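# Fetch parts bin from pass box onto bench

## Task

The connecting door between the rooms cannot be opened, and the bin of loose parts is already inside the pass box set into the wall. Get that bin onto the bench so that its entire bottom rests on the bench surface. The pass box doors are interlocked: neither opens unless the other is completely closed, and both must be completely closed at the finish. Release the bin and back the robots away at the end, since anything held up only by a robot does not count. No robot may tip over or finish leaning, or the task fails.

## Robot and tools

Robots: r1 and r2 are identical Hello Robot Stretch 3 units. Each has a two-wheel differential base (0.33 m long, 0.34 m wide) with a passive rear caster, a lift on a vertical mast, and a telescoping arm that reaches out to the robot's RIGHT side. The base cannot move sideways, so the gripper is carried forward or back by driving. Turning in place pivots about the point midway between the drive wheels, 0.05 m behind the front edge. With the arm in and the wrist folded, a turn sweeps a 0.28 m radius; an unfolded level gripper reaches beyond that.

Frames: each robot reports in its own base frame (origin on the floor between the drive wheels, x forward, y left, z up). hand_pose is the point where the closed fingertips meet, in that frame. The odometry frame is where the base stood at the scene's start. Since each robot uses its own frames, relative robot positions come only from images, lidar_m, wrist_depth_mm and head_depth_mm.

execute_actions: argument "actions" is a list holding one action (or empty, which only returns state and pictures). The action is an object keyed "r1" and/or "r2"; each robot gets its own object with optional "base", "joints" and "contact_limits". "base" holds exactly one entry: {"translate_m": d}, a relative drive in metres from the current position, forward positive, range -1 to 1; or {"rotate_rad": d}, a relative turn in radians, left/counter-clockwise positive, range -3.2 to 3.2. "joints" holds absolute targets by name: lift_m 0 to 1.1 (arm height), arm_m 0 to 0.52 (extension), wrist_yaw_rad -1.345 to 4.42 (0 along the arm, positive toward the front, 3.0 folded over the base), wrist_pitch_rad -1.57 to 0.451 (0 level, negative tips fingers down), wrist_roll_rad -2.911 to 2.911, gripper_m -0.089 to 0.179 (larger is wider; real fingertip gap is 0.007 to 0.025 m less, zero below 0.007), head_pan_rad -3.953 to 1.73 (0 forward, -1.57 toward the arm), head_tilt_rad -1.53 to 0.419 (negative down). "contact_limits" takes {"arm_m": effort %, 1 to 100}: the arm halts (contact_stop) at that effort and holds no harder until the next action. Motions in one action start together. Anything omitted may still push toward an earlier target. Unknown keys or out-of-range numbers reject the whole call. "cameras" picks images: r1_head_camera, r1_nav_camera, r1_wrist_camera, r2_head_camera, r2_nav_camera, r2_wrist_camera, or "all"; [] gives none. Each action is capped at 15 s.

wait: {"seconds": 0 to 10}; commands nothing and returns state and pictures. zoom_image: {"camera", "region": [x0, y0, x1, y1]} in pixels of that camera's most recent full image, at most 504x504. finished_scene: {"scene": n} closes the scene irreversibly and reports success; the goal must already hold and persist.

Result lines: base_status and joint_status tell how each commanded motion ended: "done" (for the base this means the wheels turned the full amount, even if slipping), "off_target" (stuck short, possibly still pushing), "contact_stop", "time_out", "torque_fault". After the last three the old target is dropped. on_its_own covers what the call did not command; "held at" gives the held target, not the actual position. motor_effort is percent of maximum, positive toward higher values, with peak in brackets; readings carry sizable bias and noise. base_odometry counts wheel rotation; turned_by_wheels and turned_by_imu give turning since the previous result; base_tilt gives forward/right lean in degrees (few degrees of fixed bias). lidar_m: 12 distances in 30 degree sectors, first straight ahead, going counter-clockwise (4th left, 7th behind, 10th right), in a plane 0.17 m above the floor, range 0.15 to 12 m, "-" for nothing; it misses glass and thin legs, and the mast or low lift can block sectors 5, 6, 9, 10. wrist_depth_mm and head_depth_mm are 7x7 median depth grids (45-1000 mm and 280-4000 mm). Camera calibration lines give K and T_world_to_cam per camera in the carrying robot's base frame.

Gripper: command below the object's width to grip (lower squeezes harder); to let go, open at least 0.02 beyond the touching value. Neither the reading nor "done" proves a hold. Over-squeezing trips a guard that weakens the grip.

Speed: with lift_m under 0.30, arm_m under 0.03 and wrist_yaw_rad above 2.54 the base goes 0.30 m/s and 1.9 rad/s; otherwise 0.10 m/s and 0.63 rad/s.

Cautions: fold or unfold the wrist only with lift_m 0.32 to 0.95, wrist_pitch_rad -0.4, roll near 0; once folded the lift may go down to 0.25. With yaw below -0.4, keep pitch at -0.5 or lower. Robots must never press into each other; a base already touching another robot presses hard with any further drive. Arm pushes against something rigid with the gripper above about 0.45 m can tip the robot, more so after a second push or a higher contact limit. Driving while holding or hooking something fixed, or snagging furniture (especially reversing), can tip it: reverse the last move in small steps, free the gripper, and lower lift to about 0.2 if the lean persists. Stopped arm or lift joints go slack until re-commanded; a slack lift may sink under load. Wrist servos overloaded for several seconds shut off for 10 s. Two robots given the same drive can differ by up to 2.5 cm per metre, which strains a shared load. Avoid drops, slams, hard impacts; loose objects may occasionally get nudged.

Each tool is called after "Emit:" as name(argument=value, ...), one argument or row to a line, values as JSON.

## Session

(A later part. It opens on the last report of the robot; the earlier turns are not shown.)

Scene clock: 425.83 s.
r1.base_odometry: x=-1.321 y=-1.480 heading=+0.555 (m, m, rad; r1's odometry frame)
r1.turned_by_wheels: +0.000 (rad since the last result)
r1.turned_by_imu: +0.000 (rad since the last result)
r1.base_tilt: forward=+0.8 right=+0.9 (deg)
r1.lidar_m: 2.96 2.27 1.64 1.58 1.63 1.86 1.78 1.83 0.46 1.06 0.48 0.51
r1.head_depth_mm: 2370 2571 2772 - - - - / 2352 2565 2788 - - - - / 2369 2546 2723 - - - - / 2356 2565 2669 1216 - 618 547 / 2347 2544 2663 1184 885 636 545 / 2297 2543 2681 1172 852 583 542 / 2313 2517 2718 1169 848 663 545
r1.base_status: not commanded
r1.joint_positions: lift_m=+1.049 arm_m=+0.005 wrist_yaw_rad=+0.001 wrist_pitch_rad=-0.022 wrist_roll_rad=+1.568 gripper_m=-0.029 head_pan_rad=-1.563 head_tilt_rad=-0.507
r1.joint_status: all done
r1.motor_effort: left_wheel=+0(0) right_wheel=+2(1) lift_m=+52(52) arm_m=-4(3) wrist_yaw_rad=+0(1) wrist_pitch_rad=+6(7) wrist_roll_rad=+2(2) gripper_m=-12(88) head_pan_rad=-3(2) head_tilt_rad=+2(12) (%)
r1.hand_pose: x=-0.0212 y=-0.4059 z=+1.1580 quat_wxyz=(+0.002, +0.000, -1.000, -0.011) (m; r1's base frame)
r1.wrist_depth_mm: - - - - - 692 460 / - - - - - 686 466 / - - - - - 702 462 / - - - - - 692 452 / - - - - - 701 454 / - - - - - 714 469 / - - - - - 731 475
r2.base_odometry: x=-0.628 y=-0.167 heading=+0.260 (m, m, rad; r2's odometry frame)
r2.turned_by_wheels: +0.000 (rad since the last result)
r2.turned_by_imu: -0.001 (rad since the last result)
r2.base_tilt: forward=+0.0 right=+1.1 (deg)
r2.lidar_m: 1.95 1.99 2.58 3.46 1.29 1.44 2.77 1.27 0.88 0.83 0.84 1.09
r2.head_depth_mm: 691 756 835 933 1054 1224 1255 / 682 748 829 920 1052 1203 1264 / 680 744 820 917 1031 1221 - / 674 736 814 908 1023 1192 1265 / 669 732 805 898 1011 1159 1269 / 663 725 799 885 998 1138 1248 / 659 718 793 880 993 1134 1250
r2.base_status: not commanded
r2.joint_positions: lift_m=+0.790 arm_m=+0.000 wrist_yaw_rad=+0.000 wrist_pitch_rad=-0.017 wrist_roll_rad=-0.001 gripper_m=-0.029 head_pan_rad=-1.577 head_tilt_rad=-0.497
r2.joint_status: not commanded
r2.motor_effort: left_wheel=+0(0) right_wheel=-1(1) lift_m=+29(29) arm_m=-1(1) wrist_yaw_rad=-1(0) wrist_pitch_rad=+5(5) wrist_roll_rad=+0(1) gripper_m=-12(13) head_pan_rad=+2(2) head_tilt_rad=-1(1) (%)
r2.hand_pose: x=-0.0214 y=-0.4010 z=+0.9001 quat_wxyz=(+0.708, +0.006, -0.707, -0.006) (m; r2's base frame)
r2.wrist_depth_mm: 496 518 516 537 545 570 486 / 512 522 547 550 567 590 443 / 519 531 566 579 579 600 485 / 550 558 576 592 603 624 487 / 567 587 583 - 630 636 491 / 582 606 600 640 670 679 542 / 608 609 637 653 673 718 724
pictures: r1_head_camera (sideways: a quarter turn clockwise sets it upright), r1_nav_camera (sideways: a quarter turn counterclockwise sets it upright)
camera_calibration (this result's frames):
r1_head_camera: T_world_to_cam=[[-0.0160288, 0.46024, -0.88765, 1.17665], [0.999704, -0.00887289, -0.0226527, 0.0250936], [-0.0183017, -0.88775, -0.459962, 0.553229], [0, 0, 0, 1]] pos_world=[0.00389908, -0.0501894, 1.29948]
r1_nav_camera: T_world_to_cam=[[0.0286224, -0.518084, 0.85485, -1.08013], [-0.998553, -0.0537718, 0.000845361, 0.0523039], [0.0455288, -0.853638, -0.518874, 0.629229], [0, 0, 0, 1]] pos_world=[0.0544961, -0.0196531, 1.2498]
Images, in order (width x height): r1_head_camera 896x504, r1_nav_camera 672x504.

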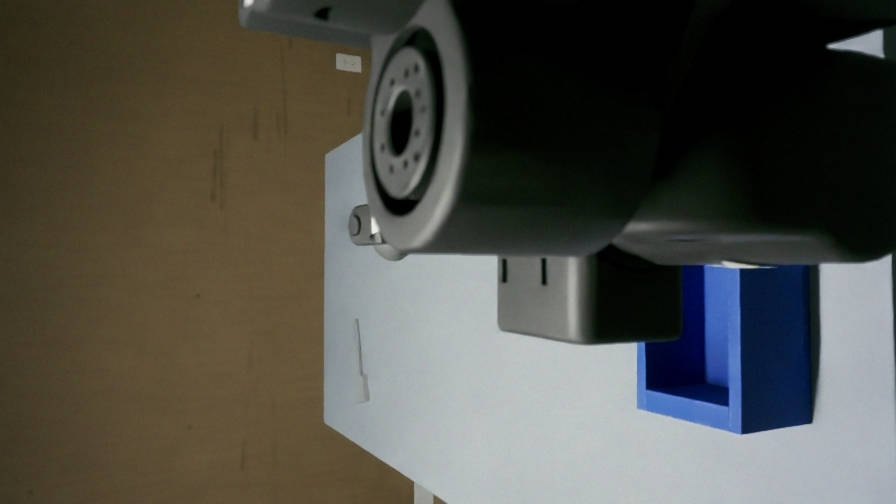

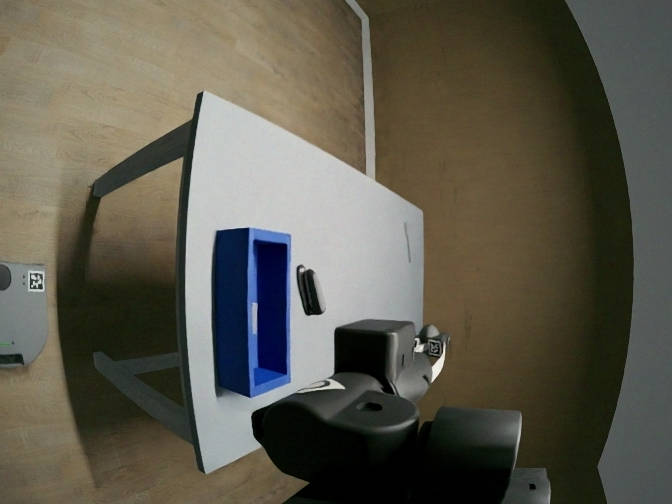

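Emit:
execute_actions(
  actions=[
    {"r1":{"base":{"rotate_rad":0.13},"joints":{"wrist_roll_rad":0.0}}},
  ],
  cameras=[],
)

Emit:
execute_actions(
  actions=[
    {"r1":{"base":{"translate_m":0.915}}},
  ],
  cameras=[],
)

Emit:
execute_actions(
  actions=[
    {"r1":{"base":{"rotate_rad":-1.8}}},
  ],
  cameras=["r1_head_camera","r1_nav_camera"],
)

Scene clock: 442.60 s.
r1.base_odometry: x=-1.321 y=-1.480 heading=+0.685 (m, m, rad; r1's odometry frame)
r1.turned_by_wheels: +0.130 (rad since the last result)
r1.turned_by_imu: +0.131 (rad since the last result)
r1.base_tilt: forward=+0.9 right=+0.9 (deg)
r1.lidar_m: 2.96 2.02 1.60 1.58 1.66 1.80 1.77 0.47 0.46 1.81 0.48 2.99
r1.head_depth_mm: 2302 2480 2658 - - - - / 2297 2511 2680 - - - - / 2328 2541 2695 - - - - / 2376 2544 2707 - - 636 549 / 2384 2564 2744 1177 853 573 549 / 2383 2642 2836 1172 852 666 546 / 2417 2649 2864 2855 847 665 560
r1.base_status: done
r1.joint_positions: lift_m=+1.049 arm_m=+0.005 wrist_yaw_rad=+0.001 wrist_pitch_rad=-0.022 wrist_roll_rad=+0.007 gripper_m=-0.029 head_pan_rad=-1.563 head_tilt_rad=-0.507
r1.joint_status: all done
r1.motor_effort: left_wheel=-2(7) right_wheel=+3(4) lift_m=+51(51) arm_m=-4(4) wrist_yaw_rad=-2(1) wrist_pitch_rad=+6(7) wrist_roll_rad=-3(7) gripper_m=-12(12) head_pan_rad=-2(3) head_tilt_rad=+3(2) (%)
r1.hand_pose: x=-0.0213 y=-0.4059 z=+1.1583 quat_wxyz=(+0.705, +0.008, -0.709, -0.008) (m; r1's base frame)
r1.wrist_depth_mm: - - - - - - - / - - - - - - - / - - - - - - - / - - - - - - - / - - - - - - - / - - - - 858 945 - / - - 691 681 653 659 -
r2.base_odometry: x=-0.628 y=-0.167 heading=+0.260 (m, m, rad; r2's odometry frame)
r2.turned_by_wheels: +0.000 (rad since the last result)
r2.turned_by_imu: -0.001 (rad since the last result)
r2.base_tilt: forward=-0.2 right=+1.1 (deg)
r2.lidar_m: 1.95 1.99 2.59 3.45 1.29 1.44 2.77 1.28 0.88 0.83 0.84 1.10
r2.head_depth_mm: 688 756 836 933 1055 1220 1257 / 684 747 826 925 1043 1206 1267 / 680 743 819 911 1035 1213 - / 676 742 811 903 1019 1201 1271 / 672 729 807 896 1012 1165 1273 / 665 726 798 885 1005 1141 1250 / 660 718 790 875 986 1129 1259
r2.base_status: not commanded
r2.joint_positions: lift_m=+0.790 arm_m=+0.000 wrist_yaw_rad=+0.000 wrist_pitch_rad=-0.017 wrist_roll_rad=-0.001 gripper_m=-0.029 head_pan_rad=-1.577 head_tilt_rad=-0.497
r2.joint_status: not commanded
r2.motor_effort: left_wheel=+0(0) right_wheel=-1(1) lift_m=+29(29) arm_m=-1(1) wrist_yaw_rad=+0(1) wrist_pitch_rad=+5(5) wrist_roll_rad=+0(1) gripper_m=-12(13) head_pan_rad=+2(2) head_tilt_rad=-1(1) (%)
r2.hand_pose: x=-0.0214 y=-0.4010 z=+0.9001 quat_wxyz=(+0.708, +0.006, -0.707, -0.006) (m; r2's base frame)
r2.wrist_depth_mm: 502 515 530 541 546 561 475 / 516 528 541 550 572 584 444 / 524 539 556 570 582 609 486 / 541 554 569 603 608 619 493 / 572 567 605 - 633 664 483 / 584 604 617 637 666 682 531 / 604 615 644 664 678 711 728
pictures: none
No camera images: the call's "cameras" was empty. Leave "cameras" out to get every camera's image.

Scene clock: 452.80 s.
r1.base_odometry: x=-0.612 y=-0.902 heading=+0.685 (m, m, rad; r1's odometry frame)
r1.turned_by_wheels: +0.000 (rad since the last result)
r1.turned_by_imu: +0.001 (rad since the last result)
r1.base_tilt: forward=+0.8 right=+0.9 (deg)
r1.lidar_m: 2.06 1.88 1.49 1.47 1.59 2.36 1.30 0.72 1.92 2.82 2.65 2.08
r1.head_depth_mm: 2388 2602 2772 - - - - / 2405 2610 2825 - - - - / 2422 2623 2794 - - - - / 2465 2635 2850 - - 1621 1330 / 2467 2695 2929 2864 2070 1615 1332 / 2483 2691 2965 2865 2069 1615 1323 / 2515 2744 3001 2838 2055 1615 1328
r1.base_status: done
r1.joint_positions: lift_m=+1.049 arm_m=+0.005 wrist_yaw_rad=+0.001 wrist_pitch_rad=-0.022 wrist_roll_rad=+0.007 gripper_m=-0.029 head_pan_rad=-1.563 head_tilt_rad=-0.507
r1.joint_status: not commanded
r1.motor_effort: left_wheel=-1(3) right_wheel=+2(5) lift_m=+52(51) arm_m=-4(3) wrist_yaw_rad=-1(2) wrist_pitch_rad=+6(6) wrist_roll_rad=-4(4) gripper_m=-12(12) head_pan_rad=-2(3) head_tilt_rad=+3(2) (%)
r1.hand_pose: x=-0.0213 y=-0.4059 z=+1.1583 quat_wxyz=(+0.705, +0.008, -0.709, -0.008) (m; r1's base frame)
r1.wrist_depth_mm: - - - - - - - / - - - - - - - / - - - - - - - / - - - - - - - / - - - - - - - / - - - - - - 864 / - - - - - - -
r2.base_odometry: x=-0.628 y=-0.167 heading=+0.260 (m, m, rad; r2's odometry frame)
r2.turned_by_wheels: +0.000 (rad since the last result)
r2.turned_by_imu: -0.003 (rad since the last result)
r2.base_tilt: forward=-0.1 right=+1.0 (deg)
r2.lidar_m: 1.95 1.99 2.60 3.44 1.29 1.44 2.76 1.27 0.88 0.83 0.84 1.10
r2.head_depth_mm: 691 756 836 936 1058 1219 1257 / 683 750 828 931 1046 1204 1260 / 683 743 820 913 1038 1212 - / 672 740 812 906 1024 1204 1278 / 671 731 806 895 1010 1158 1267 / 664 724 799 886 997 1148 1250 / 659 719 789 878 984 1122 1250
r2.base_status: not commanded
r2.joint_positions: lift_m=+0.790 arm_m=+0.000 wrist_yaw_rad=+0.000 wrist_pitch_rad=-0.017 wrist_roll_rad=-0.001 gripper_m=-0.029 head_pan_rad=-1.577 head_tilt_rad=-0.497
r2.joint_status: not commanded
r2.motor_effort: left_wheel=+0(0) right_wheel=-1(2) lift_m=+29(29) arm_m=-2(2) wrist_yaw_rad=+0(0) wrist_pitch_rad=+5(5) wrist_roll_rad=+1(0) gripper_m=-12(12) head_pan_rad=+2(2) head_tilt_rad=-1(1) (%)
r2.hand_pose: x=-0.0214 y=-0.4010 z=+0.9001 quat_wxyz=(+0.708, +0.006, -0.707, -0.006) (m; r2's base frame)
r2.wrist_depth_mm: 489 506 517 529 539 565 481 / 501 524 536 550 578 588 438 / 530 533 565 565 583 598 485 / 541 554 567 596 609 623 488 / 564 570 590 - 626 648 492 / 581 597 608 629 651 685 535 / 586 624 633 657 684 695 721
pictures: none
No camera images: the call's "cameras" was empty. Leave "cameras" out to get every camera's image.

Scene clock: 456.60 s.
r1.base_odometry: x=-0.612 y=-0.902 heading=-1.115 (m, m, rad; r1's odometry frame)
r1.turned_by_wheels: -1.800 (rad since the last result)
r1.turned_by_imu: -1.822 (rad since the last result)
r1.base_tilt: forward=+0.8 right=+0.9 (deg)
r1.lidar_m: 1.97 2.86 2.22 2.06 2.09 1.58 1.47 1.49 1.90 2.68 0.75 0.72
r1.head_depth_mm: 2443 2631 2856 - - - - / 2390 2607 2811 - - - - / 2353 2567 2704 - - - - / 2336 2539 2695 - - 1619 1333 / 2300 2506 2736 2869 2062 1618 1332 / 2271 2434 2701 2831 2053 1609 1328 / 2248 2441 2649 2797 2054 1605 1320
r1.base_status: done
r1.joint_positions: lift_m=+1.049 arm_m=+0.005 wrist_yaw_rad=+0.001 wrist_pitch_rad=-0.022 wrist_roll_rad=+0.006 gripper_m=-0.029 head_pan_rad=-1.563 head_tilt_rad=-0.507
r1.joint_status: not commanded
r1.motor_effort: left_wheel=+4(7) right_wheel=-2(5) lift_m=+52(52) arm_m=-4(4) wrist_yaw_rad=+0(1) wrist_pitch_rad=+6(7) wrist_roll_rad=-4(3) gripper_m=-12(12) head_pan_rad=-3(2) head_tilt_rad=+3(3) (%)
r1.hand_pose: x=-0.0213 y=-0.4059 z=+1.1583 quat_wxyz=(+0.705, +0.008, -0.709, -0.008) (m; r1's base frame)
r1.wrist_depth_mm: - - - - - - - / - - - - - - - / - - - - - - - / - - - - - - - / - - - - - - - / 829 - - - - - - / 707 - - - - - -
r2.base_odometry: x=-0.628 y=-0.167 heading=+0.260 (m, m, rad; r2's odometry frame)
r2.turned_by_wheels: +0.000 (rad since the last result)
r2.turned_by_imu: -0.001 (rad since the last result)
r2.base_tilt: forward=-0.2 right=+1.2 (deg)
r2.lidar_m: 1.95 2.00 2.58 3.44 1.29 1.44 2.76 1.27 0.88 0.83 0.84 1.10
r2.head_depth_mm: 695 757 833 934 1062 1232 1260 / 684 751 827 929 1046 1200 1254 / 681 744 821 918 1036 1213 - / 676 737 812 907 1024 1200 1270 / 669 731 804 896 1020 1161 1266 / 666 723 796 886 1000 1150 1250 / 660 719 793 876 993 1133 1257
r2.base_status: not commanded
r2.joint_positions: lift_m=+0.790 arm_m=+0.000 wrist_yaw_rad=+0.000 wrist_pitch_rad=-0.017 wrist_roll_rad=-0.001 gripper_m=-0.029 head_pan_rad=-1.577 head_tilt_rad=-0.497
r2.joint_status: not commanded
r2.motor_effort: left_wheel=+0(0) right_wheel=-1(1) lift_m=+29(29) arm_m=-2(2) wrist_yaw_rad=+0(0) wrist_pitch_rad=+5(5) wrist_roll_rad=+1(1) gripper_m=-12(12) head_pan_rad=+2(2) head_tilt_rad=-1(1) (%)
r2.hand_pose: x=-0.0214 y=-0.4010 z=+0.9001 quat_wxyz=(+0.708, +0.006, -0.707, -0.006) (m; r2's base frame)
r2.wrist_depth_mm: 493 509 519 538 547 564 479 / 510 524 541 550 569 581 446 / 527 536 557 572 578 597 482 / 545 557 578 583 610 630 488 / 558 585 589 - 635 656 489 / 576 598 610 628 664 681 531 / 602 623 650 654 691 715 738
pictures: r1_head_camera (sideways: a quarter turn clockwise sets it upright), r1_nav_camera (sideways: a quarter turn counterclockwise sets it upright)
camera_calibration (this result's frames):
r1_head_camera: T_world_to_cam=[[-0.0160286, 0.46024, -0.88765, 1.17665], [0.999704, -0.00887315, -0.0226527, 0.0250936], [-0.0183019, -0.88775, -0.459961, 0.553228], [0, 0, 0, 1]] pos_world=[0.00389907, -0.0501894, 1.29948]
r1_nav_camera: T_world_to_cam=[[0.0286223, -0.518084, 0.854851, -1.08013], [-0.998553, -0.0537715, 0.000845397, 0.0523038], [0.0455286, -0.853638, -0.518873, 0.629228], [0, 0, 0, 1]] pos_world=[0.0544961, -0.0196532, 1.2498]
Images, in order (width x height): r1_head_camera 896x504, r1_nav_camera 672x504.

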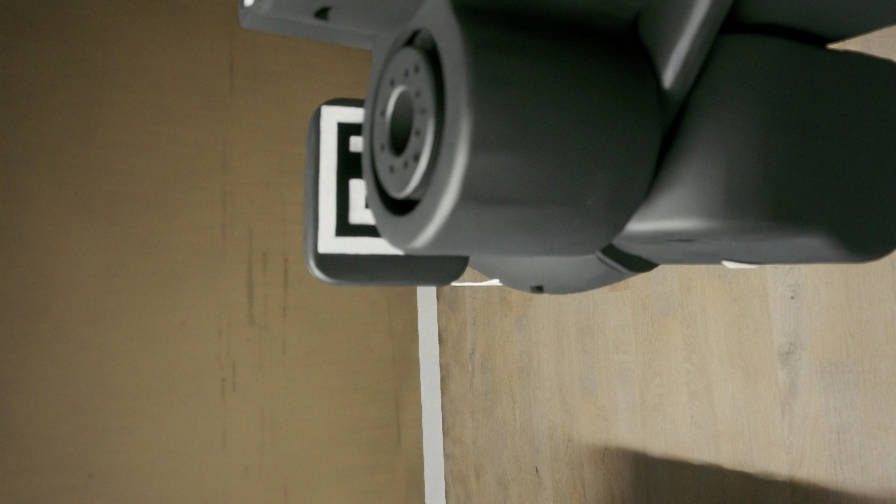

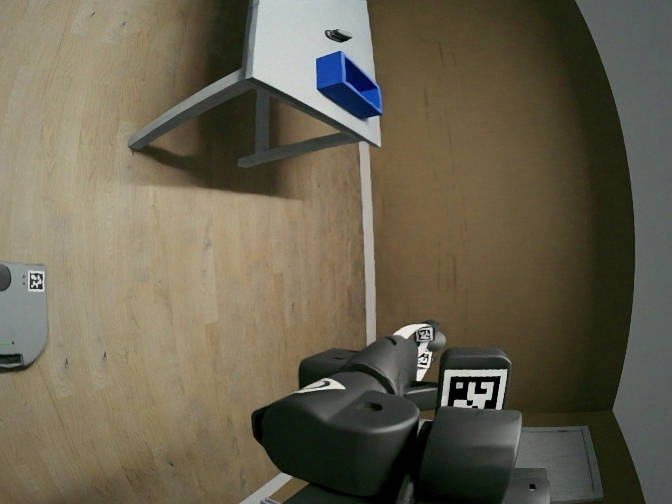

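Emit:
execute_actions(
  actions=[
    {"r1":{"base":{"translate_m":-0.88},"joints":{"lift_m":0.74,"head_tilt_rad":-0.45}}},
  ],
  cameras=["r1_head_camera","r1_nav_camera","r1_wrist_camera"],
)

Scene clock: 470.47 s.
r1.base_odometry: x=-0.999 y=-0.112 heading=-1.115 (m, m, rad; r1's odometry frame)
r1.turned_by_wheels: +0.000 (rad since the last result)
r1.turned_by_imu: -0.002 (rad since the last result)
r1.base_tilt: forward=+0.8 right=+0.9 (deg)
r1.lidar_m: 2.83 3.15 2.11 1.96 0.97 0.65 0.60 0.61 0.78 1.66 2.81 1.48
r1.head_depth_mm: 1247 458 490 1135 600 646 1305 / 1573 461 492 1189 1774 662 1346 / 2159 462 495 2449 2133 666 1349 / 2416 465 497 2985 2243 669 1346 / 2412 467 500 2968 2218 675 1381 / 2368 469 502 2905 2130 677 1374 / 2339 472 504 552 605 674 1368
r1.base_status: done
r1.joint_positions: lift_m=+0.741 arm_m=+0.005 wrist_yaw_rad=+0.001 wrist_pitch_rad=-0.021 wrist_roll_rad=+0.006 gripper_m=-0.029 head_pan_rad=-1.563 head_tilt_rad=-0.458
r1.joint_status: all done
r1.motor_effort: left_wheel=+3(5) right_wheel=-1(6) lift_m=+15(45) arm_m=-3(3) wrist_yaw_rad=-1(1) wrist_pitch_rad=+7(6) wrist_roll_rad=-4(4) gripper_m=-12(12) head_pan_rad=-3(3) head_tilt_rad=+3(9) (%)
r1.hand_pose: x=-0.0213 y=-0.4059 z=+0.8499 quat_wxyz=(+0.705, +0.008, -0.709, -0.008) (m; r1's base frame)
r1.wrist_depth_mm: 285 293 - - - 809 251 / 299 295 - - 893 824 257 / 309 307 - - - 860 267 / 325 317 - - 865 307 278 / 343 327 317 309 301 295 287 / - 340 333 - 312 307 299 / - - - - - 796 580
r2.base_odometry: x=-0.628 y=-0.167 heading=+0.260 (m, m, rad; r2's odometry frame)
r2.turned_by_wheels: +0.000 (rad since the last result)
r2.turned_by_imu: -0.003 (rad since the last result)
r2.base_tilt: forward=-0.1 right=+1.1 (deg)
r2.lidar_m: 1.95 1.99 2.59 3.44 1.29 1.44 2.76 1.27 0.88 0.83 0.85 1.10
r2.head_depth_mm: 692 755 837 934 1058 1229 1251 / 687 749 825 925 1050 1206 1257 / 679 744 823 914 1034 1214 - / 674 736 815 904 1025 1200 1266 / 670 728 805 894 1014 1159 1264 / 664 726 799 886 999 1143 1255 / 660 718 789 881 992 1125 1245
r2.base_status: not commanded
r2.joint_positions: lift_m=+0.790 arm_m=+0.000 wrist_yaw_rad=+0.000 wrist_pitch_rad=-0.017 wrist_roll_rad=-0.001 gripper_m=-0.029 head_pan_rad=-1.577 head_tilt_rad=-0.497
r2.joint_status: not commanded
r2.motor_effort: left_wheel=+0(0) right_wheel=-1(1) lift_m=+29(29) arm_m=-1(1) wrist_yaw_rad=-1(0) wrist_pitch_rad=+5(5) wrist_roll_rad=+1(0) gripper_m=-12(13) head_pan_rad=+2(2) head_tilt_rad=-1(1) (%)
r2.hand_pose: x=-0.0214 y=-0.4010 z=+0.9001 quat_wxyz=(+0.708, +0.006, -0.707, -0.006) (m; r2's base frame)
r2.wrist_depth_mm: 494 504 518 536 552 563 479 / 521 519 533 556 561 583 444 / 530 544 553 564 589 615 481 / 548 558 571 591 615 616 494 / 575 598 577 - 649 650 485 / 586 598 613 656 655 668 536 / 608 615 637 646 694 710 738
pictures: r1_head_camera (sideways: a quarter turn clockwise sets it upright), r1_nav_camera (sideways: a quarter turn counterclockwise sets it upright), r1_wrist_camera
camera_calibration (this result's frames):
r1_head_camera: T_world_to_cam=[[-0.0156942, 0.416298, -0.909093, 1.20462], [0.999712, -0.00996091, -0.02182, 0.0240108], [-0.018139, -0.909174, -0.416022, 0.496051], [0, 0, 0, 1]] pos_world=[0.00389949, -0.0502454, 1.302]
r1_nav_camera: T_world_to_cam=[[0.0282995, -0.475676, 0.879165, -1.11184], [-0.998554, -0.0536749, 0.00310146, 0.0493666], [0.0457138, -0.877982, -0.476507, 0.574102], [0, 0, 0, 1]] pos_world=[0.0545152, -0.0221741, 1.2509]
r1_wrist_camera: T_world_to_cam=[[-0.999474, -0.00514953, -0.0320288, 0.00553635], [0.0303386, 0.201199, -0.97908, 0.94988], [0.011486, -0.979537, -0.200937, -0.0644718], [0, 0, 0, 1]] pos_world=[-0.0225441, -0.254239, 0.917232]
Images, in order (width x height): r1_head_camera 896x504, r1_nav_camera 672x504, r1_wrist_camera 644x364.

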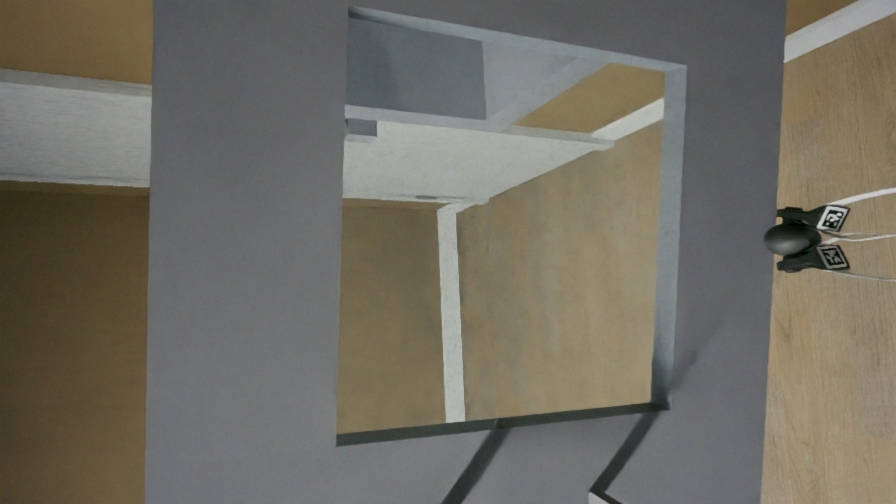

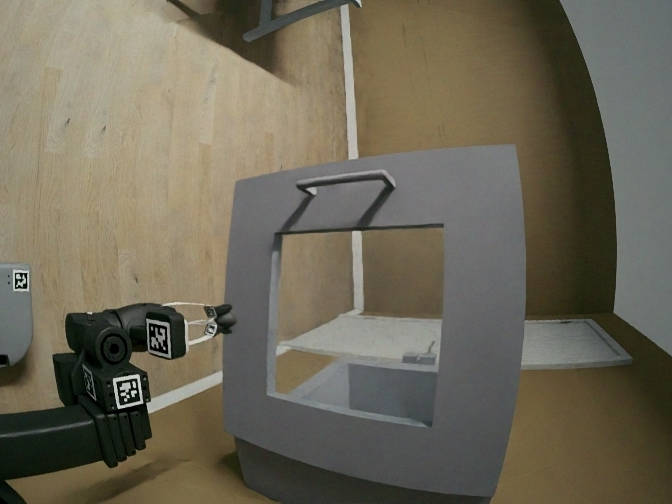

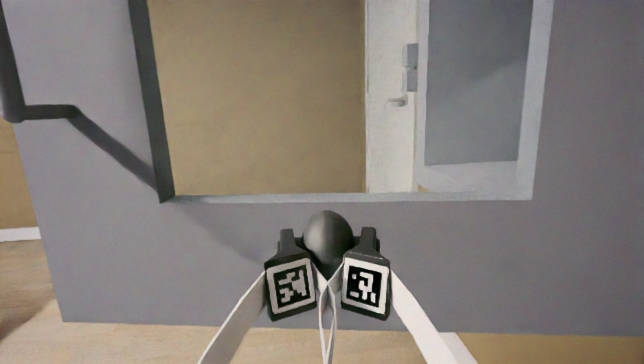

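Emit:
execute_actions(
  actions=[
    {"r1":{"joints":{"lift_m":0.77}}},
  ],
  cameras=[],
)

Emit:
execute_actions(
  actions=[
    {"r1":{"joints":{"arm_m":0.52},"contact_limits":{"arm_m":20}}},
  ],
  cameras=["r1_head_camera","r1_nav_camera","r1_wrist_camera"],
)

Scene clock: 475.47 s.
r1.base_odometry: x=-0.999 y=-0.112 heading=-1.115 (m, m, rad; r1's odometry frame)
r1.turned_by_wheels: +0.000 (rad since the last result)
r1.turned_by_imu: +0.000 (rad since the last result)
r1.base_tilt: forward=+0.8 right=+0.9 (deg)
r1.lidar_m: 2.83 3.14 2.12 1.97 0.97 0.65 0.60 0.61 0.78 1.67 2.81 1.48
r1.head_depth_mm: 1252 458 490 1138 599 647 1302 / 1572 460 492 1190 1777 663 1345 / 2161 463 495 2455 2148 665 1346 / 2419 465 498 2992 2228 664 1347 / 2413 467 500 2928 2227 674 1377 / 2369 469 503 2897 2119 677 1377 / 2353 471 506 551 607 673 1367
r1.base_status: not commanded
r1.joint_positions: lift_m=+0.769 arm_m=+0.005 wrist_yaw_rad=+0.001 wrist_pitch_rad=-0.021 wrist_roll_rad=+0.006 gripper_m=-0.029 head_pan_rad=-1.563 head_tilt_rad=-0.458
r1.joint_status: all done
r1.motor_effort: left_wheel=+4(3) right_wheel=-1(1) lift_m=+51(53) arm_m=-4(4) wrist_yaw_rad=-1(0) wrist_pitch_rad=+6(6) wrist_roll_rad=-3(4) gripper_m=-12(12) head_pan_rad=-2(2) head_tilt_rad=+2(3) (%)
r1.hand_pose: x=-0.0213 y=-0.4059 z=+0.8785 quat_wxyz=(+0.705, +0.008, -0.709, -0.008) (m; r1's base frame)
r1.wrist_depth_mm: 285 290 - - - 799 249 / 296 295 - - 873 815 259 / 305 306 - - - 876 268 / 324 320 - - - 645 276 / 341 329 328 - 308 298 288 / - 342 334 - 311 306 299 / - 360 349 340 333 319 312
r2.base_odometry: x=-0.628 y=-0.167 heading=+0.260 (m, m, rad; r2's odometry frame)
r2.turned_by_wheels: +0.000 (rad since the last result)
r2.turned_by_imu: -0.001 (rad since the last result)
r2.base_tilt: forward=-0.1 right=+1.2 (deg)
r2.lidar_m: 1.95 1.99 2.60 3.42 1.29 1.44 2.76 1.27 0.88 0.83 0.84 1.10
r2.head_depth_mm: 689 753 838 929 1059 1226 1257 / 687 751 826 925 1049 1204 1261 / 679 741 816 917 1031 1203 - / 672 736 807 907 1024 1187 1278 / 669 732 805 893 1007 1163 1268 / 663 723 797 888 1003 1147 1255 / 661 721 789 876 987 1128 1253
r2.base_status: not commanded
r2.joint_positions: lift_m=+0.790 arm_m=+0.000 wrist_yaw_rad=+0.000 wrist_pitch_rad=-0.017 wrist_roll_rad=-0.001 gripper_m=-0.029 head_pan_rad=-1.577 head_tilt_rad=-0.497
r2.joint_status: not commanded
r2.motor_effort: left_wheel=+0(0) right_wheel=-1(1) lift_m=+29(29) arm_m=-1(1) wrist_yaw_rad=+0(0) wrist_pitch_rad=+5(5) wrist_roll_rad=+0(0) gripper_m=-12(12) head_pan_rad=+2(2) head_tilt_rad=-1(1) (%)
r2.hand_pose: x=-0.0214 y=-0.4010 z=+0.9001 quat_wxyz=(+0.708, +0.006, -0.707, -0.006) (m; r2's base frame)
r2.wrist_depth_mm: 488 507 523 523 556 570 486 / 510 522 536 551 564 584 443 / 523 535 556 568 587 608 490 / 548 566 574 589 625 610 481 / 561 560 581 - 622 647 491 / 576 606 610 643 655 676 537 / 601 628 643 659 694 694 738
pictures: none
No camera images: the call's "cameras" was empty. Leave "cameras" out to get every camera's image.

Scene clock: 480.43 s.
r1.base_odometry: x=-0.999 y=-0.112 heading=-1.115 (m, m, rad; r1's odometry frame)
r1.turned_by_wheels: +0.000 (rad since the last result)
r1.turned_by_imu: -0.002 (rad since the last result)
r1.base_tilt: forward=+0.8 right=+0.9 (deg)
r1.lidar_m: 2.83 3.16 2.12 1.96 0.97 0.65 0.60 0.61 0.78 1.66 2.82 1.49
r1.head_depth_mm: 1243 610 638 1137 699 743 - / 1549 671 1091 1190 1008 - 1369 / 2164 758 2301 2380 989 1708 1393 / 2431 872 924 995 2052 1712 1384 / 2400 2589 2765 2912 2219 1714 1380 / 2366 2535 2738 2907 2214 1703 1379 / 2312 2522 2712 2843 2220 1699 1374
r1.base_status: not commanded
r1.joint_positions: lift_m=+0.769 arm_m=+0.520 wrist_yaw_rad=+0.002 wrist_pitch_rad=-0.021 wrist_roll_rad=+0.006 gripper_m=-0.029 head_pan_rad=-1.563 head_tilt_rad=-0.455
r1.joint_status: all done
r1.motor_effort: left_wheel=+2(9) right_wheel=-1(9) lift_m=+50(52) arm_m=+3(12) wrist_yaw_rad=-2(14) wrist_pitch_rad=+6(9) wrist_roll_rad=-3(3) gripper_m=-12(13) head_pan_rad=-3(3) head_tilt_rad=+2(3) (%)
r1.contact_limits: arm_m 20 (drawing in: default 25, maximum 41; extending or still: default 33, maximum 55)
r1.hand_pose: x=-0.0209 y=-0.9204 z=+0.8786 quat_wxyz=(+0.705, +0.008, -0.709, -0.007) (m; r1's base frame)
r1.wrist_depth_mm: - - 240 182 159 378 310 / - - - 189 165 382 321 / - - 262 198 172 769 331 / - - - 207 180 779 347 / - - - 249 190 789 360 / - - - - - 809 348 / - - - 255 172 717 317
r2.base_odometry: x=-0.628 y=-0.167 heading=+0.260 (m, m, rad; r2's odometry frame)
r2.turned_by_wheels: +0.000 (rad since the last result)
r2.turned_by_imu: -0.001 (rad since the last result)
r2.base_tilt: forward=-0.2 right=+1.0 (deg)
r2.lidar_m: 1.96 1.99 2.59 3.44 1.29 1.44 2.77 1.27 0.88 0.83 0.85 1.10
r2.head_depth_mm: 690 754 835 933 1057 1226 1252 / 686 750 824 922 1045 1210 1257 / 679 745 818 915 1033 1213 - / 673 737 810 908 1025 1196 1272 / 670 732 805 896 1015 1163 1266 / 663 727 796 884 1001 1139 1252 / 662 722 790 879 991 1126 1255
r2.base_status: not commanded
r2.joint_positions: lift_m=+0.790 arm_m=+0.000 wrist_yaw_rad=+0.000 wrist_pitch_rad=-0.017 wrist_roll_rad=-0.001 gripper_m=-0.029 head_pan_rad=-1.577 head_tilt_rad=-0.497
r2.joint_status: not commanded
r2.motor_effort: left_wheel=+0(0) right_wheel=-1(1) lift_m=+28(29) arm_m=-2(2) wrist_yaw_rad=+0(1) wrist_pitch_rad=+5(5) wrist_roll_rad=+0(0) gripper_m=-12(12) head_pan_rad=+2(2) head_tilt_rad=-1(1) (%)
r2.hand_pose: x=-0.0214 y=-0.4010 z=+0.9001 quat_wxyz=(+0.708, +0.006, -0.707, -0.006) (m; r2's base frame)
r2.wrist_depth_mm: 496 509 522 530 545 564 484 / 507 525 536 548 570 587 437 / 519 536 557 574 598 607 492 / 546 555 582 592 620 608 486 / 556 580 596 - 645 645 489 / 576 603 620 639 660 668 551 / 610 630 640 646 669 707 738
pictures: r1_head_camera (sideways: a quarter turn clockwise sets it upright), r1_nav_camera (sideways: a quarter turn counterclockwise sets it upright), r1_wrist_camera
camera_calibration (this result's frames):
r1_head_camera: T_world_to_cam=[[-0.0155587, 0.413592, -0.91033, 1.20623], [0.99971, -0.0103035, -0.0217675, 0.0239426], [-0.0183825, -0.910404, -0.413311, 0.492525], [0, 0, 0, 1]] pos_world=[0.00388553, -0.0502442, 1.30216]
r1_nav_camera: T_world_to_cam=[[0.0281481, -0.473062, 0.880579, -1.11368], [-0.998569, -0.0533881, 0.00323872, 0.049188], [0.0454803, -0.87941, -0.473888, 0.570696], [0, 0, 0, 1]] pos_world=[0.0545102, -0.0223394, 1.25097]
r1_wrist_camera: T_world_to_cam=[[-0.999485, -0.00687242, -0.0313313, 0.00204257], [0.0293109, 0.201072, -0.979138, 1.08137], [0.0130289, -0.979552, -0.200767, -0.562748], [0, 0, 0, 1]] pos_world=[-0.0223223, -0.76866, 0.945891]
Images, in order (width x height): r1_head_camera 896x504, r1_nav_camera 672x504, r1_wrist_camera 644x364.

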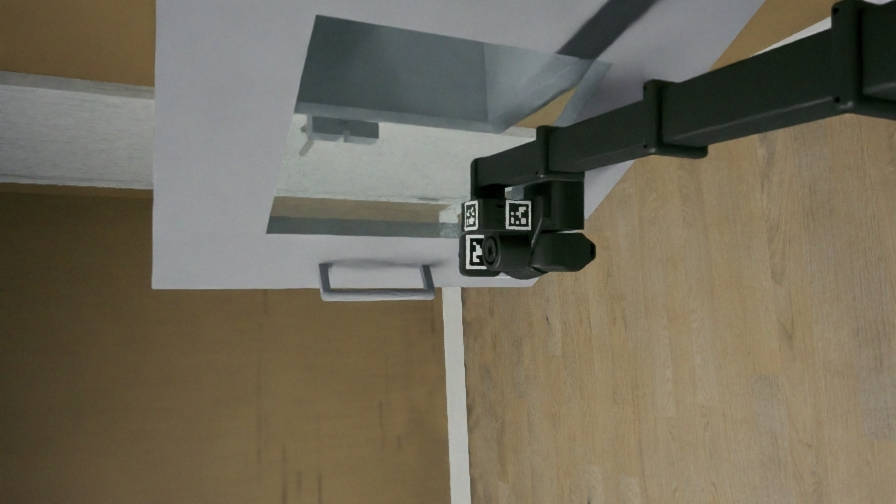

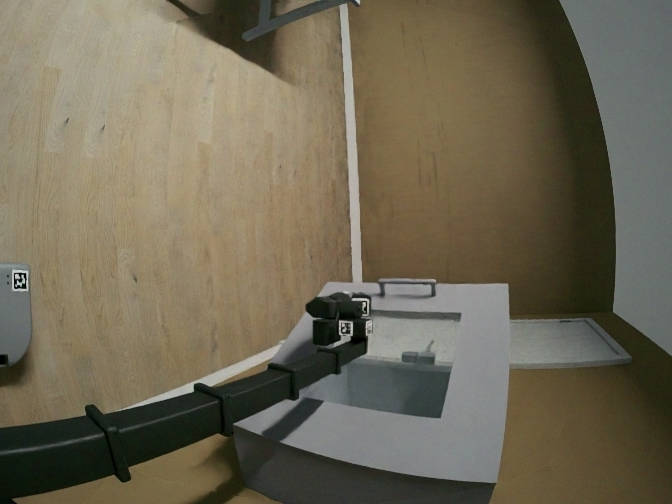

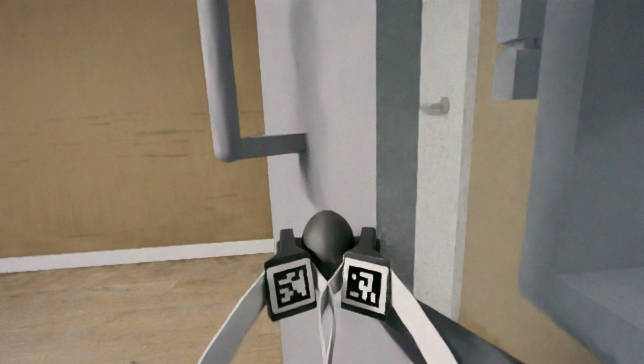

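Emit:
execute_actions(
  actions=[
    {"r1":{"joints":{"arm_m":0.005}}},
  ],
  cameras=[],
)

Emit:
execute_actions(
  actions=[
    {"r1":{"base":{"translate_m":0.48}}},
  ],
  cameras=[],
)

Emit:
execute_actions(
  actions=[
    {"r1":{"base":{"rotate_rad":-1.555}}},
  ],
  cameras=[],
)

Emit:
execute_actions(
  actions=[
    {"r1":{"base":{"translate_m":0.92}}},
  ],
  cameras=["r1_head_camera","r1_nav_camera","r1_wrist_camera"],
)

Scene clock: 498.30 s.
r1.base_odometry: x=-0.999 y=-0.112 heading=-1.115 (m, m, rad; r1's odometry frame)
r1.turned_by_wheels: +0.000 (rad since the last result)
r1.turned_by_imu: +0.000 (rad since the last result)
r1.base_tilt: forward=+0.8 right=+1.0 (deg)
r1.lidar_m: 2.84 3.16 2.12 1.96 0.97 0.65 0.60 0.61 0.77 1.66 2.81 1.49
r1.head_depth_mm: 1236 611 638 677 700 743 1316 / 1548 671 1086 1187 848 1598 1389 / 2163 758 2326 2407 930 1714 1382 / 2440 872 924 999 1977 1746 1341 / 2386 2567 2797 2945 2225 1707 1375 / 2365 2534 2732 2894 2201 1705 1383 / 2340 2506 2682 2836 2206 1693 1373
r1.base_status: not commanded
r1.joint_positions: lift_m=+0.769 arm_m=+0.005 wrist_yaw_rad=+0.001 wrist_pitch_rad=-0.021 wrist_roll_rad=+0.005 gripper_m=-0.029 head_pan_rad=-1.563 head_tilt_rad=-0.455
r1.joint_status: all done
r1.motor_effort: left_wheel=+2(3) right_wheel=-1(1) lift_m=+50(50) arm_m=-4(3) wrist_yaw_rad=-2(2) wrist_pitch_rad=+6(6) wrist_roll_rad=-3(3) gripper_m=-12(12) head_pan_rad=-3(2) head_tilt_rad=+3(2) (%)
r1.hand_pose: x=-0.0213 y=-0.4059 z=+0.8786 quat_wxyz=(+0.705, +0.008, -0.709, -0.008) (m; r1's base frame)
r1.wrist_depth_mm: - - - 718 - 800 302 / - - - 700 888 817 308 / - - - 747 - 849 313 / - - - 758 576 402 320 / - - - - 535 409 330 / - - - - - 419 333 / - - - - - 906 371
r2.base_odometry: x=-0.628 y=-0.167 heading=+0.260 (m, m, rad; r2's odometry frame)
r2.turned_by_wheels: +0.000 (rad since the last result)
r2.turned_by_imu: -0.002 (rad since the last result)
r2.base_tilt: forward=-0.2 right=+1.0 (deg)
r2.lidar_m: 1.95 1.99 2.58 3.44 1.29 1.44 2.76 1.28 0.88 0.83 0.84 1.10
r2.head_depth_mm: 693 753 834 933 1056 1226 1254 / 686 751 829 925 1047 1208 1255 / 677 741 818 914 1036 1203 - / 675 736 812 913 1019 1192 1266 / 669 733 806 896 1012 1165 1268 / 665 724 795 886 1002 1135 1247 / 659 719 789 879 989 1128 1250
r2.base_status: not commanded
r2.joint_positions: lift_m=+0.790 arm_m=+0.000 wrist_yaw_rad=+0.000 wrist_pitch_rad=-0.017 wrist_roll_rad=-0.001 gripper_m=-0.029 head_pan_rad=-1.577 head_tilt_rad=-0.497
r2.joint_status: not commanded
r2.motor_effort: left_wheel=+0(0) right_wheel=-1(1) lift_m=+29(29) arm_m=-1(2) wrist_yaw_rad=-1(0) wrist_pitch_rad=+5(5) wrist_roll_rad=+1(0) gripper_m=-12(12) head_pan_rad=+2(3) head_tilt_rad=-1(1) (%)
r2.hand_pose: x=-0.0214 y=-0.4010 z=+0.9001 quat_wxyz=(+0.708, +0.006, -0.707, -0.006) (m; r2's base frame)
r2.wrist_depth_mm: 495 508 528 527 552 566 482 / 516 527 537 549 571 586 433 / 520 537 545 575 584 604 482 / 535 563 577 600 616 626 486 / 562 573 579 - 627 646 489 / 579 606 616 635 660 683 542 / 597 621 637 665 687 719 735
pictures: none
No camera images: the call's "cameras" was empty. Leave "cameras" out to get every camera's image.

Scene clock: 504.60 s.
r1.base_odometry: x=-0.788 y=-0.543 heading=-1.115 (m, m, rad; r1's odometry frame)
r1.turned_by_wheels: +0.000 (rad since the last result)
r1.turned_by_imu: +0.000 (rad since the last result)
r1.base_tilt: forward=+0.8 right=+0.9 (deg)
r1.lidar_m: 2.36 3.24 2.18 2.02 1.74 1.16 1.08 1.09 1.38 2.72 1.50 1.05
r1.head_depth_mm: 2188 2239 2255 2320 2166 1716 1396 / 2448 2631 2845 2935 2253 1716 1392 / 2399 2590 2815 3016 2243 1717 1382 / 2397 2549 2762 2957 2238 1739 1344 / 2356 2514 2746 2906 2222 1712 1376 / 2321 2468 2690 2872 2230 1700 1379 / 2283 2436 2648 2831 2213 1706 1374
r1.base_status: done
r1.joint_positions: lift_m=+0.769 arm_m=+0.005 wrist_yaw_rad=+0.001 wrist_pitch_rad=-0.021 wrist_roll_rad=+0.005 gripper_m=-0.029 head_pan_rad=-1.563 head_tilt_rad=-0.455
r1.joint_status: not commanded
r1.motor_effort: left_wheel=+2(7) right_wheel=+0(4) lift_m=+50(50) arm_m=-4(4) wrist_yaw_rad=-1(1) wrist_pitch_rad=+6(6) wrist_roll_rad=-3(3) gripper_m=-12(12) head_pan_rad=-3(3) head_tilt_rad=+2(2) (%)
r1.hand_pose: x=-0.0213 y=-0.4059 z=+0.8786 quat_wxyz=(+0.705, +0.008, -0.709, -0.008) (m; r1's base frame)
r1.wrist_depth_mm: - - - - - - 783 / - - - - - - 811 / - - - - - - 861 / - - - - - 824 658 / - - - - - - - / - - - - - - - / - - - - - - -
r2.base_odometry: x=-0.628 y=-0.167 heading=+0.260 (m, m, rad; r2's odometry frame)
r2.turned_by_wheels: +0.000 (rad since the last result)
r2.turned_by_imu: -0.002 (rad since the last result)
r2.base_tilt: forward=-0.1 right=+1.1 (deg)
r2.lidar_m: 1.96 2.00 2.59 3.44 1.29 1.44 2.76 1.27 0.88 0.83 0.84 1.10
r2.head_depth_mm: 689 755 835 933 1063 1220 1262 / 685 750 826 925 1047 1202 1259 / 678 743 820 917 1034 1211 - / 676 736 813 905 1019 1194 1272 / 671 734 801 897 1011 1154 1271 / 664 724 798 889 994 1140 1251 / 659 721 792 877 984 1127 1244
r2.base_status: not commanded
r2.joint_positions: lift_m=+0.790 arm_m=+0.000 wrist_yaw_rad=+0.000 wrist_pitch_rad=-0.017 wrist_roll_rad=-0.001 gripper_m=-0.029 head_pan_rad=-1.577 head_tilt_rad=-0.497
r2.joint_status: not commanded
r2.motor_effort: left_wheel=+0(0) right_wheel=-1(1) lift_m=+29(29) arm_m=-1(2) wrist_yaw_rad=-1(1) wrist_pitch_rad=+5(5) wrist_roll_rad=+0(0) gripper_m=-13(13) head_pan_rad=+2(2) head_tilt_rad=-1(1) (%)
r2.hand_pose: x=-0.0214 y=-0.4010 z=+0.9001 quat_wxyz=(+0.708, +0.006, -0.707, -0.006) (m; r2's base frame)
r2.wrist_depth_mm: 496 501 517 524 554 563 487 / 504 528 541 556 562 583 448 / 532 526 556 568 597 596 487 / 544 553 564 590 611 611 492 / 570 587 598 - 632 651 487 / 583 598 604 655 669 671 530 / 611 610 649 660 694 721 742
pictures: none
No camera images: the call's "cameras" was empty. Leave "cameras" out to get every camera's image.

Scene clock: 508.00 s.
r1.base_odometry: x=-0.788 y=-0.543 heading=-2.670 (m, m, rad; r1's odometry frame)
r1.turned_by_wheels: -1.555 (rad since the last result)
r1.turned_by_imu: -1.573 (rad since the last result)
r1.base_tilt: forward=+0.8 right=+0.9 (deg)
r1.lidar_m: 2.73 1.50 1.05 2.35 3.17 2.16 2.02 1.70 1.15 1.08 1.10 1.40
r1.head_depth_mm: 941 1018 1099 1207 1330 1487 1386 / 932 1002 1089 1187 1306 1465 1391 / 917 993 1071 1171 1286 1424 1380 / 908 977 1058 1156 1268 1392 1344 / 899 967 1044 1134 1245 1378 1376 / 885 952 1030 1119 1219 1355 1383 / 878 940 1011 1102 1204 1330 1369
r1.base_status: done
r1.joint_positions: lift_m=+0.769 arm_m=+0.005 wrist_yaw_rad=+0.001 wrist_pitch_rad=-0.021 wrist_roll_rad=+0.005 gripper_m=-0.029 head_pan_rad=-1.563 head_tilt_rad=-0.455
r1.joint_status: not commanded
r1.motor_effort: left_wheel=+4(8) right_wheel=-1(5) lift_m=+50(50) arm_m=-4(4) wrist_yaw_rad=-1(1) wrist_pitch_rad=+6(6) wrist_roll_rad=-3(3) gripper_m=-12(12) head_pan_rad=-1(2) head_tilt_rad=+1(1) (%)
r1.hand_pose: x=-0.0213 y=-0.4059 z=+0.8786 quat_wxyz=(+0.705, +0.008, -0.709, -0.008) (m; r1's base frame)
r1.wrist_depth_mm: 697 749 775 797 808 839 854 / 688 786 808 819 824 854 863 / 687 811 829 839 866 892 901 / 683 843 865 876 896 922 940 / 692 867 898 920 957 980 981 / 882 909 929 - 992 - - / 902 927 956 - - - -
r2.base_odometry: x=-0.628 y=-0.167 heading=+0.260 (m, m, rad; r2's odometry frame)
r2.turned_by_wheels: +0.000 (rad since the last result)
r2.turned_by_imu: -0.001 (rad since the last result)
r2.base_tilt: forward=-0.2 right=+1.1 (deg)
r2.lidar_m: 1.95 1.99 2.58 3.44 1.29 1.44 2.76 1.27 0.88 0.83 0.85 1.10
r2.head_depth_mm: 691 757 836 933 1059 1222 1250 / 684 750 827 924 1047 1205 1265 / 678 741 821 916 1028 1213 - / 676 737 813 903 1020 1188 1268 / 669 730 803 897 1009 1158 1264 / 664 726 799 889 1000 1153 1254 / 661 718 791 878 989 1134 1253
r2.base_status: not commanded
r2.joint_positions: lift_m=+0.790 arm_m=+0.000 wrist_yaw_rad=+0.000 wrist_pitch_rad=-0.017 wrist_roll_rad=-0.001 gripper_m=-0.029 head_pan_rad=-1.577 head_tilt_rad=-0.497
r2.joint_status: not commanded
r2.motor_effort: left_wheel=+0(0) right_wheel=-1(1) lift_m=+29(29) arm_m=-1(1) wrist_yaw_rad=+0(0) wrist_pitch_rad=+5(5) wrist_roll_rad=+1(0) gripper_m=-12(12) head_pan_rad=+2(2) head_tilt_rad=-1(1) (%)
r2.hand_pose: x=-0.0214 y=-0.4010 z=+0.9001 quat_wxyz=(+0.708, +0.006, -0.707, -0.006) (m; r2's base frame)
r2.wrist_depth_mm: 488 504 513 540 555 568 485 / 506 518 532 553 564 592 444 / 526 544 556 580 588 607 488 / 534 565 582 592 606 622 484 / 558 572 593 - 644 651 490 / 568 605 606 652 662 677 552 / 608 631 638 662 681 703 739
pictures: none
No camera images: the call's "cameras" was empty. Leave "cameras" out to get every camera's image.

Scene clock: 518.70 s.
r1.base_odometry: x=-1.607 y=-0.961 heading=-2.670 (m, m, rad; r1's odometry frame)
r1.turned_by_wheels: +0.000 (rad since the last result)
r1.turned_by_imu: +0.001 (rad since the last result)
r1.base_tilt: forward=+0.8 right=+0.9 (deg)
r1.lidar_m: 1.82 1.85 1.02 1.01 3.35 3.11 2.93 1.56 1.06 0.99 1.01 1.27
r1.head_depth_mm: 863 612 718 799 848 1358 1391 / 853 551 1065 1215 949 1330 1382 / 842 510 558 1359 945 758 1383 / 832 474 508 1206 925 679 1351 / 820 443 472 507 550 616 1311 / 813 416 442 479 524 592 1313 / 802 676 775 771 1103 1220 1313
r1.base_status: done
r1.joint_positions: lift_m=+0.769 arm_m=+0.005 wrist_yaw_rad=+0.001 wrist_pitch_rad=-0.021 wrist_roll_rad=+0.005 gripper_m=-0.029 head_pan_rad=-1.563 head_tilt_rad=-0.455
r1.joint_status: not commanded
r1.motor_effort: left_wheel=+3(10) right_wheel=-2(2) lift_m=+50(50) arm_m=-3(4) wrist_yaw_rad=-1(0) wrist_pitch_rad=+6(6) wrist_roll_rad=-3(3) gripper_m=-12(11) head_pan_rad=-3(3) head_tilt_rad=+2(2) (%)
r1.hand_pose: x=-0.0213 y=-0.4059 z=+0.8786 quat_wxyz=(+0.705, +0.008, -0.709, -0.008) (m; r1's base frame)
r1.wrist_depth_mm: 676 222 235 - 986 469 750 / 684 229 242 - - 491 778 / 709 239 248 - - 514 829 / 726 254 267 749 819 507 855 / 760 761 276 310 406 520 882 / 782 809 278 - 444 912 942 / 826 838 286 367 899 948 966
r2.base_odometry: x=-0.628 y=-0.167 heading=+0.260 (m, m, rad; r2's odometry frame)
r2.turned_by_wheels: +0.000 (rad since the last result)
r2.turned_by_imu: -0.003 (rad since the last result)
r2.base_tilt: forward=-0.1 right=+1.1 (deg)
r2.lidar_m: 1.95 1.99 2.59 3.44 1.29 1.44 2.76 1.27 0.88 0.83 0.84 1.09
r2.head_depth_mm: 690 756 833 933 1057 1224 1255 / 684 747 828 922 1041 1205 1255 / 679 741 819 917 1034 1214 - / 673 734 813 905 1021 1198 1270 / 670 731 803 894 1011 1167 1258 / 664 726 796 885 998 1145 1250 / 660 716 794 875 982 1134 1252
r2.base_status: not commanded
r2.joint_positions: lift_m=+0.790 arm_m=+0.000 wrist_yaw_rad=+0.000 wrist_pitch_rad=-0.017 wrist_roll_rad=-0.001 gripper_m=-0.029 head_pan_rad=-1.577 head_tilt_rad=-0.497
r2.joint_status: not commanded
r2.motor_effort: left_wheel=+0(0) right_wheel=+0(1) lift_m=+29(29) arm_m=-2(1) wrist_yaw_rad=+0(0) wrist_pitch_rad=+5(5) wrist_roll_rad=+1(0) gripper_m=-12(12) head_pan_rad=+2(2) head_tilt_rad=-1(1) (%)
r2.hand_pose: x=-0.0214 y=-0.4010 z=+0.9001 quat_wxyz=(+0.708, +0.006, -0.707, -0.006) (m; r2's base frame)
r2.wrist_depth_mm: 494 504 521 539 551 575 477 / 502 519 533 559 573 578 450 / 522 552 557 572 576 601 488 / 536 568 584 599 616 621 491 / 554 577 584 - 627 643 489 / 576 584 608 630 640 682 533 / 607 620 638 656 685 714 732
pictures: r1_head_camera (sideways: a quarter turn clockwise sets it upright), r1_nav_camera (sideways: a quarter turn counterclockwise sets it upright), r1_wrist_camera
camera_calibration (this result's frames):
r1_head_camera: T_world_to_cam=[[-0.0155587, 0.413592, -0.91033, 1.20623], [0.99971, -0.0103035, -0.0217675, 0.0239426], [-0.0183825, -0.910404, -0.413311, 0.492525], [0, 0, 0, 1]] pos_world=[0.00388553, -0.0502442, 1.30216]
r1_nav_camera: T_world_to_cam=[[0.0281481, -0.473062, 0.880579, -1.11368], [-0.998569, -0.0533881, 0.00323872, 0.049188], [0.0454803, -0.87941, -0.473888, 0.570696], [0, 0, 0, 1]] pos_world=[0.0545102, -0.0223394, 1.25097]
r1_wrist_camera: T_world_to_cam=[[-0.999506, -0.00519803, -0.03101, 0.00554501], [0.029333, 0.201022, -0.979147, 0.977934], [0.0113233, -0.979573, -0.20077, -0.0588824], [0, 0, 0, 1]] pos_world=[-0.0224767, -0.254237, 0.945891]
Images, in order (width x height): r1_head_camera 896x504, r1_nav_camera 672x504, r1_wrist_camera 644x364.

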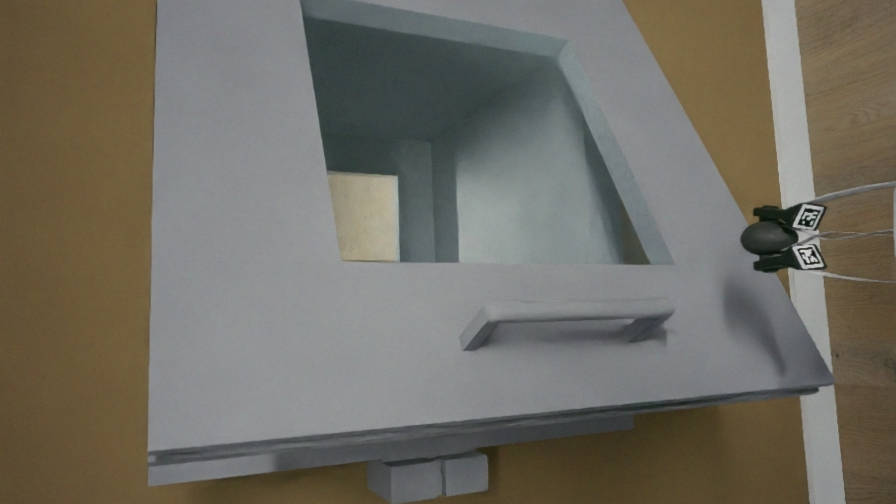

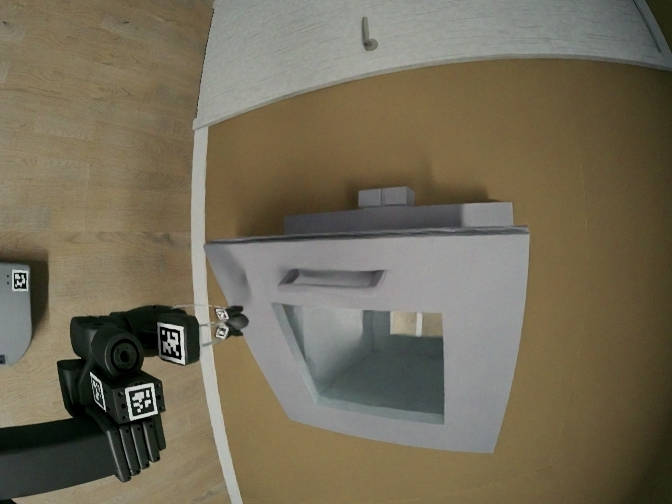

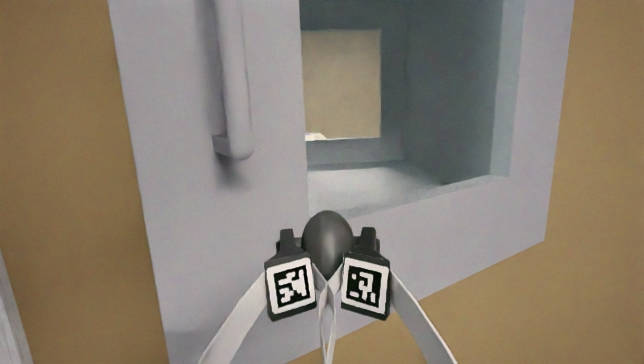

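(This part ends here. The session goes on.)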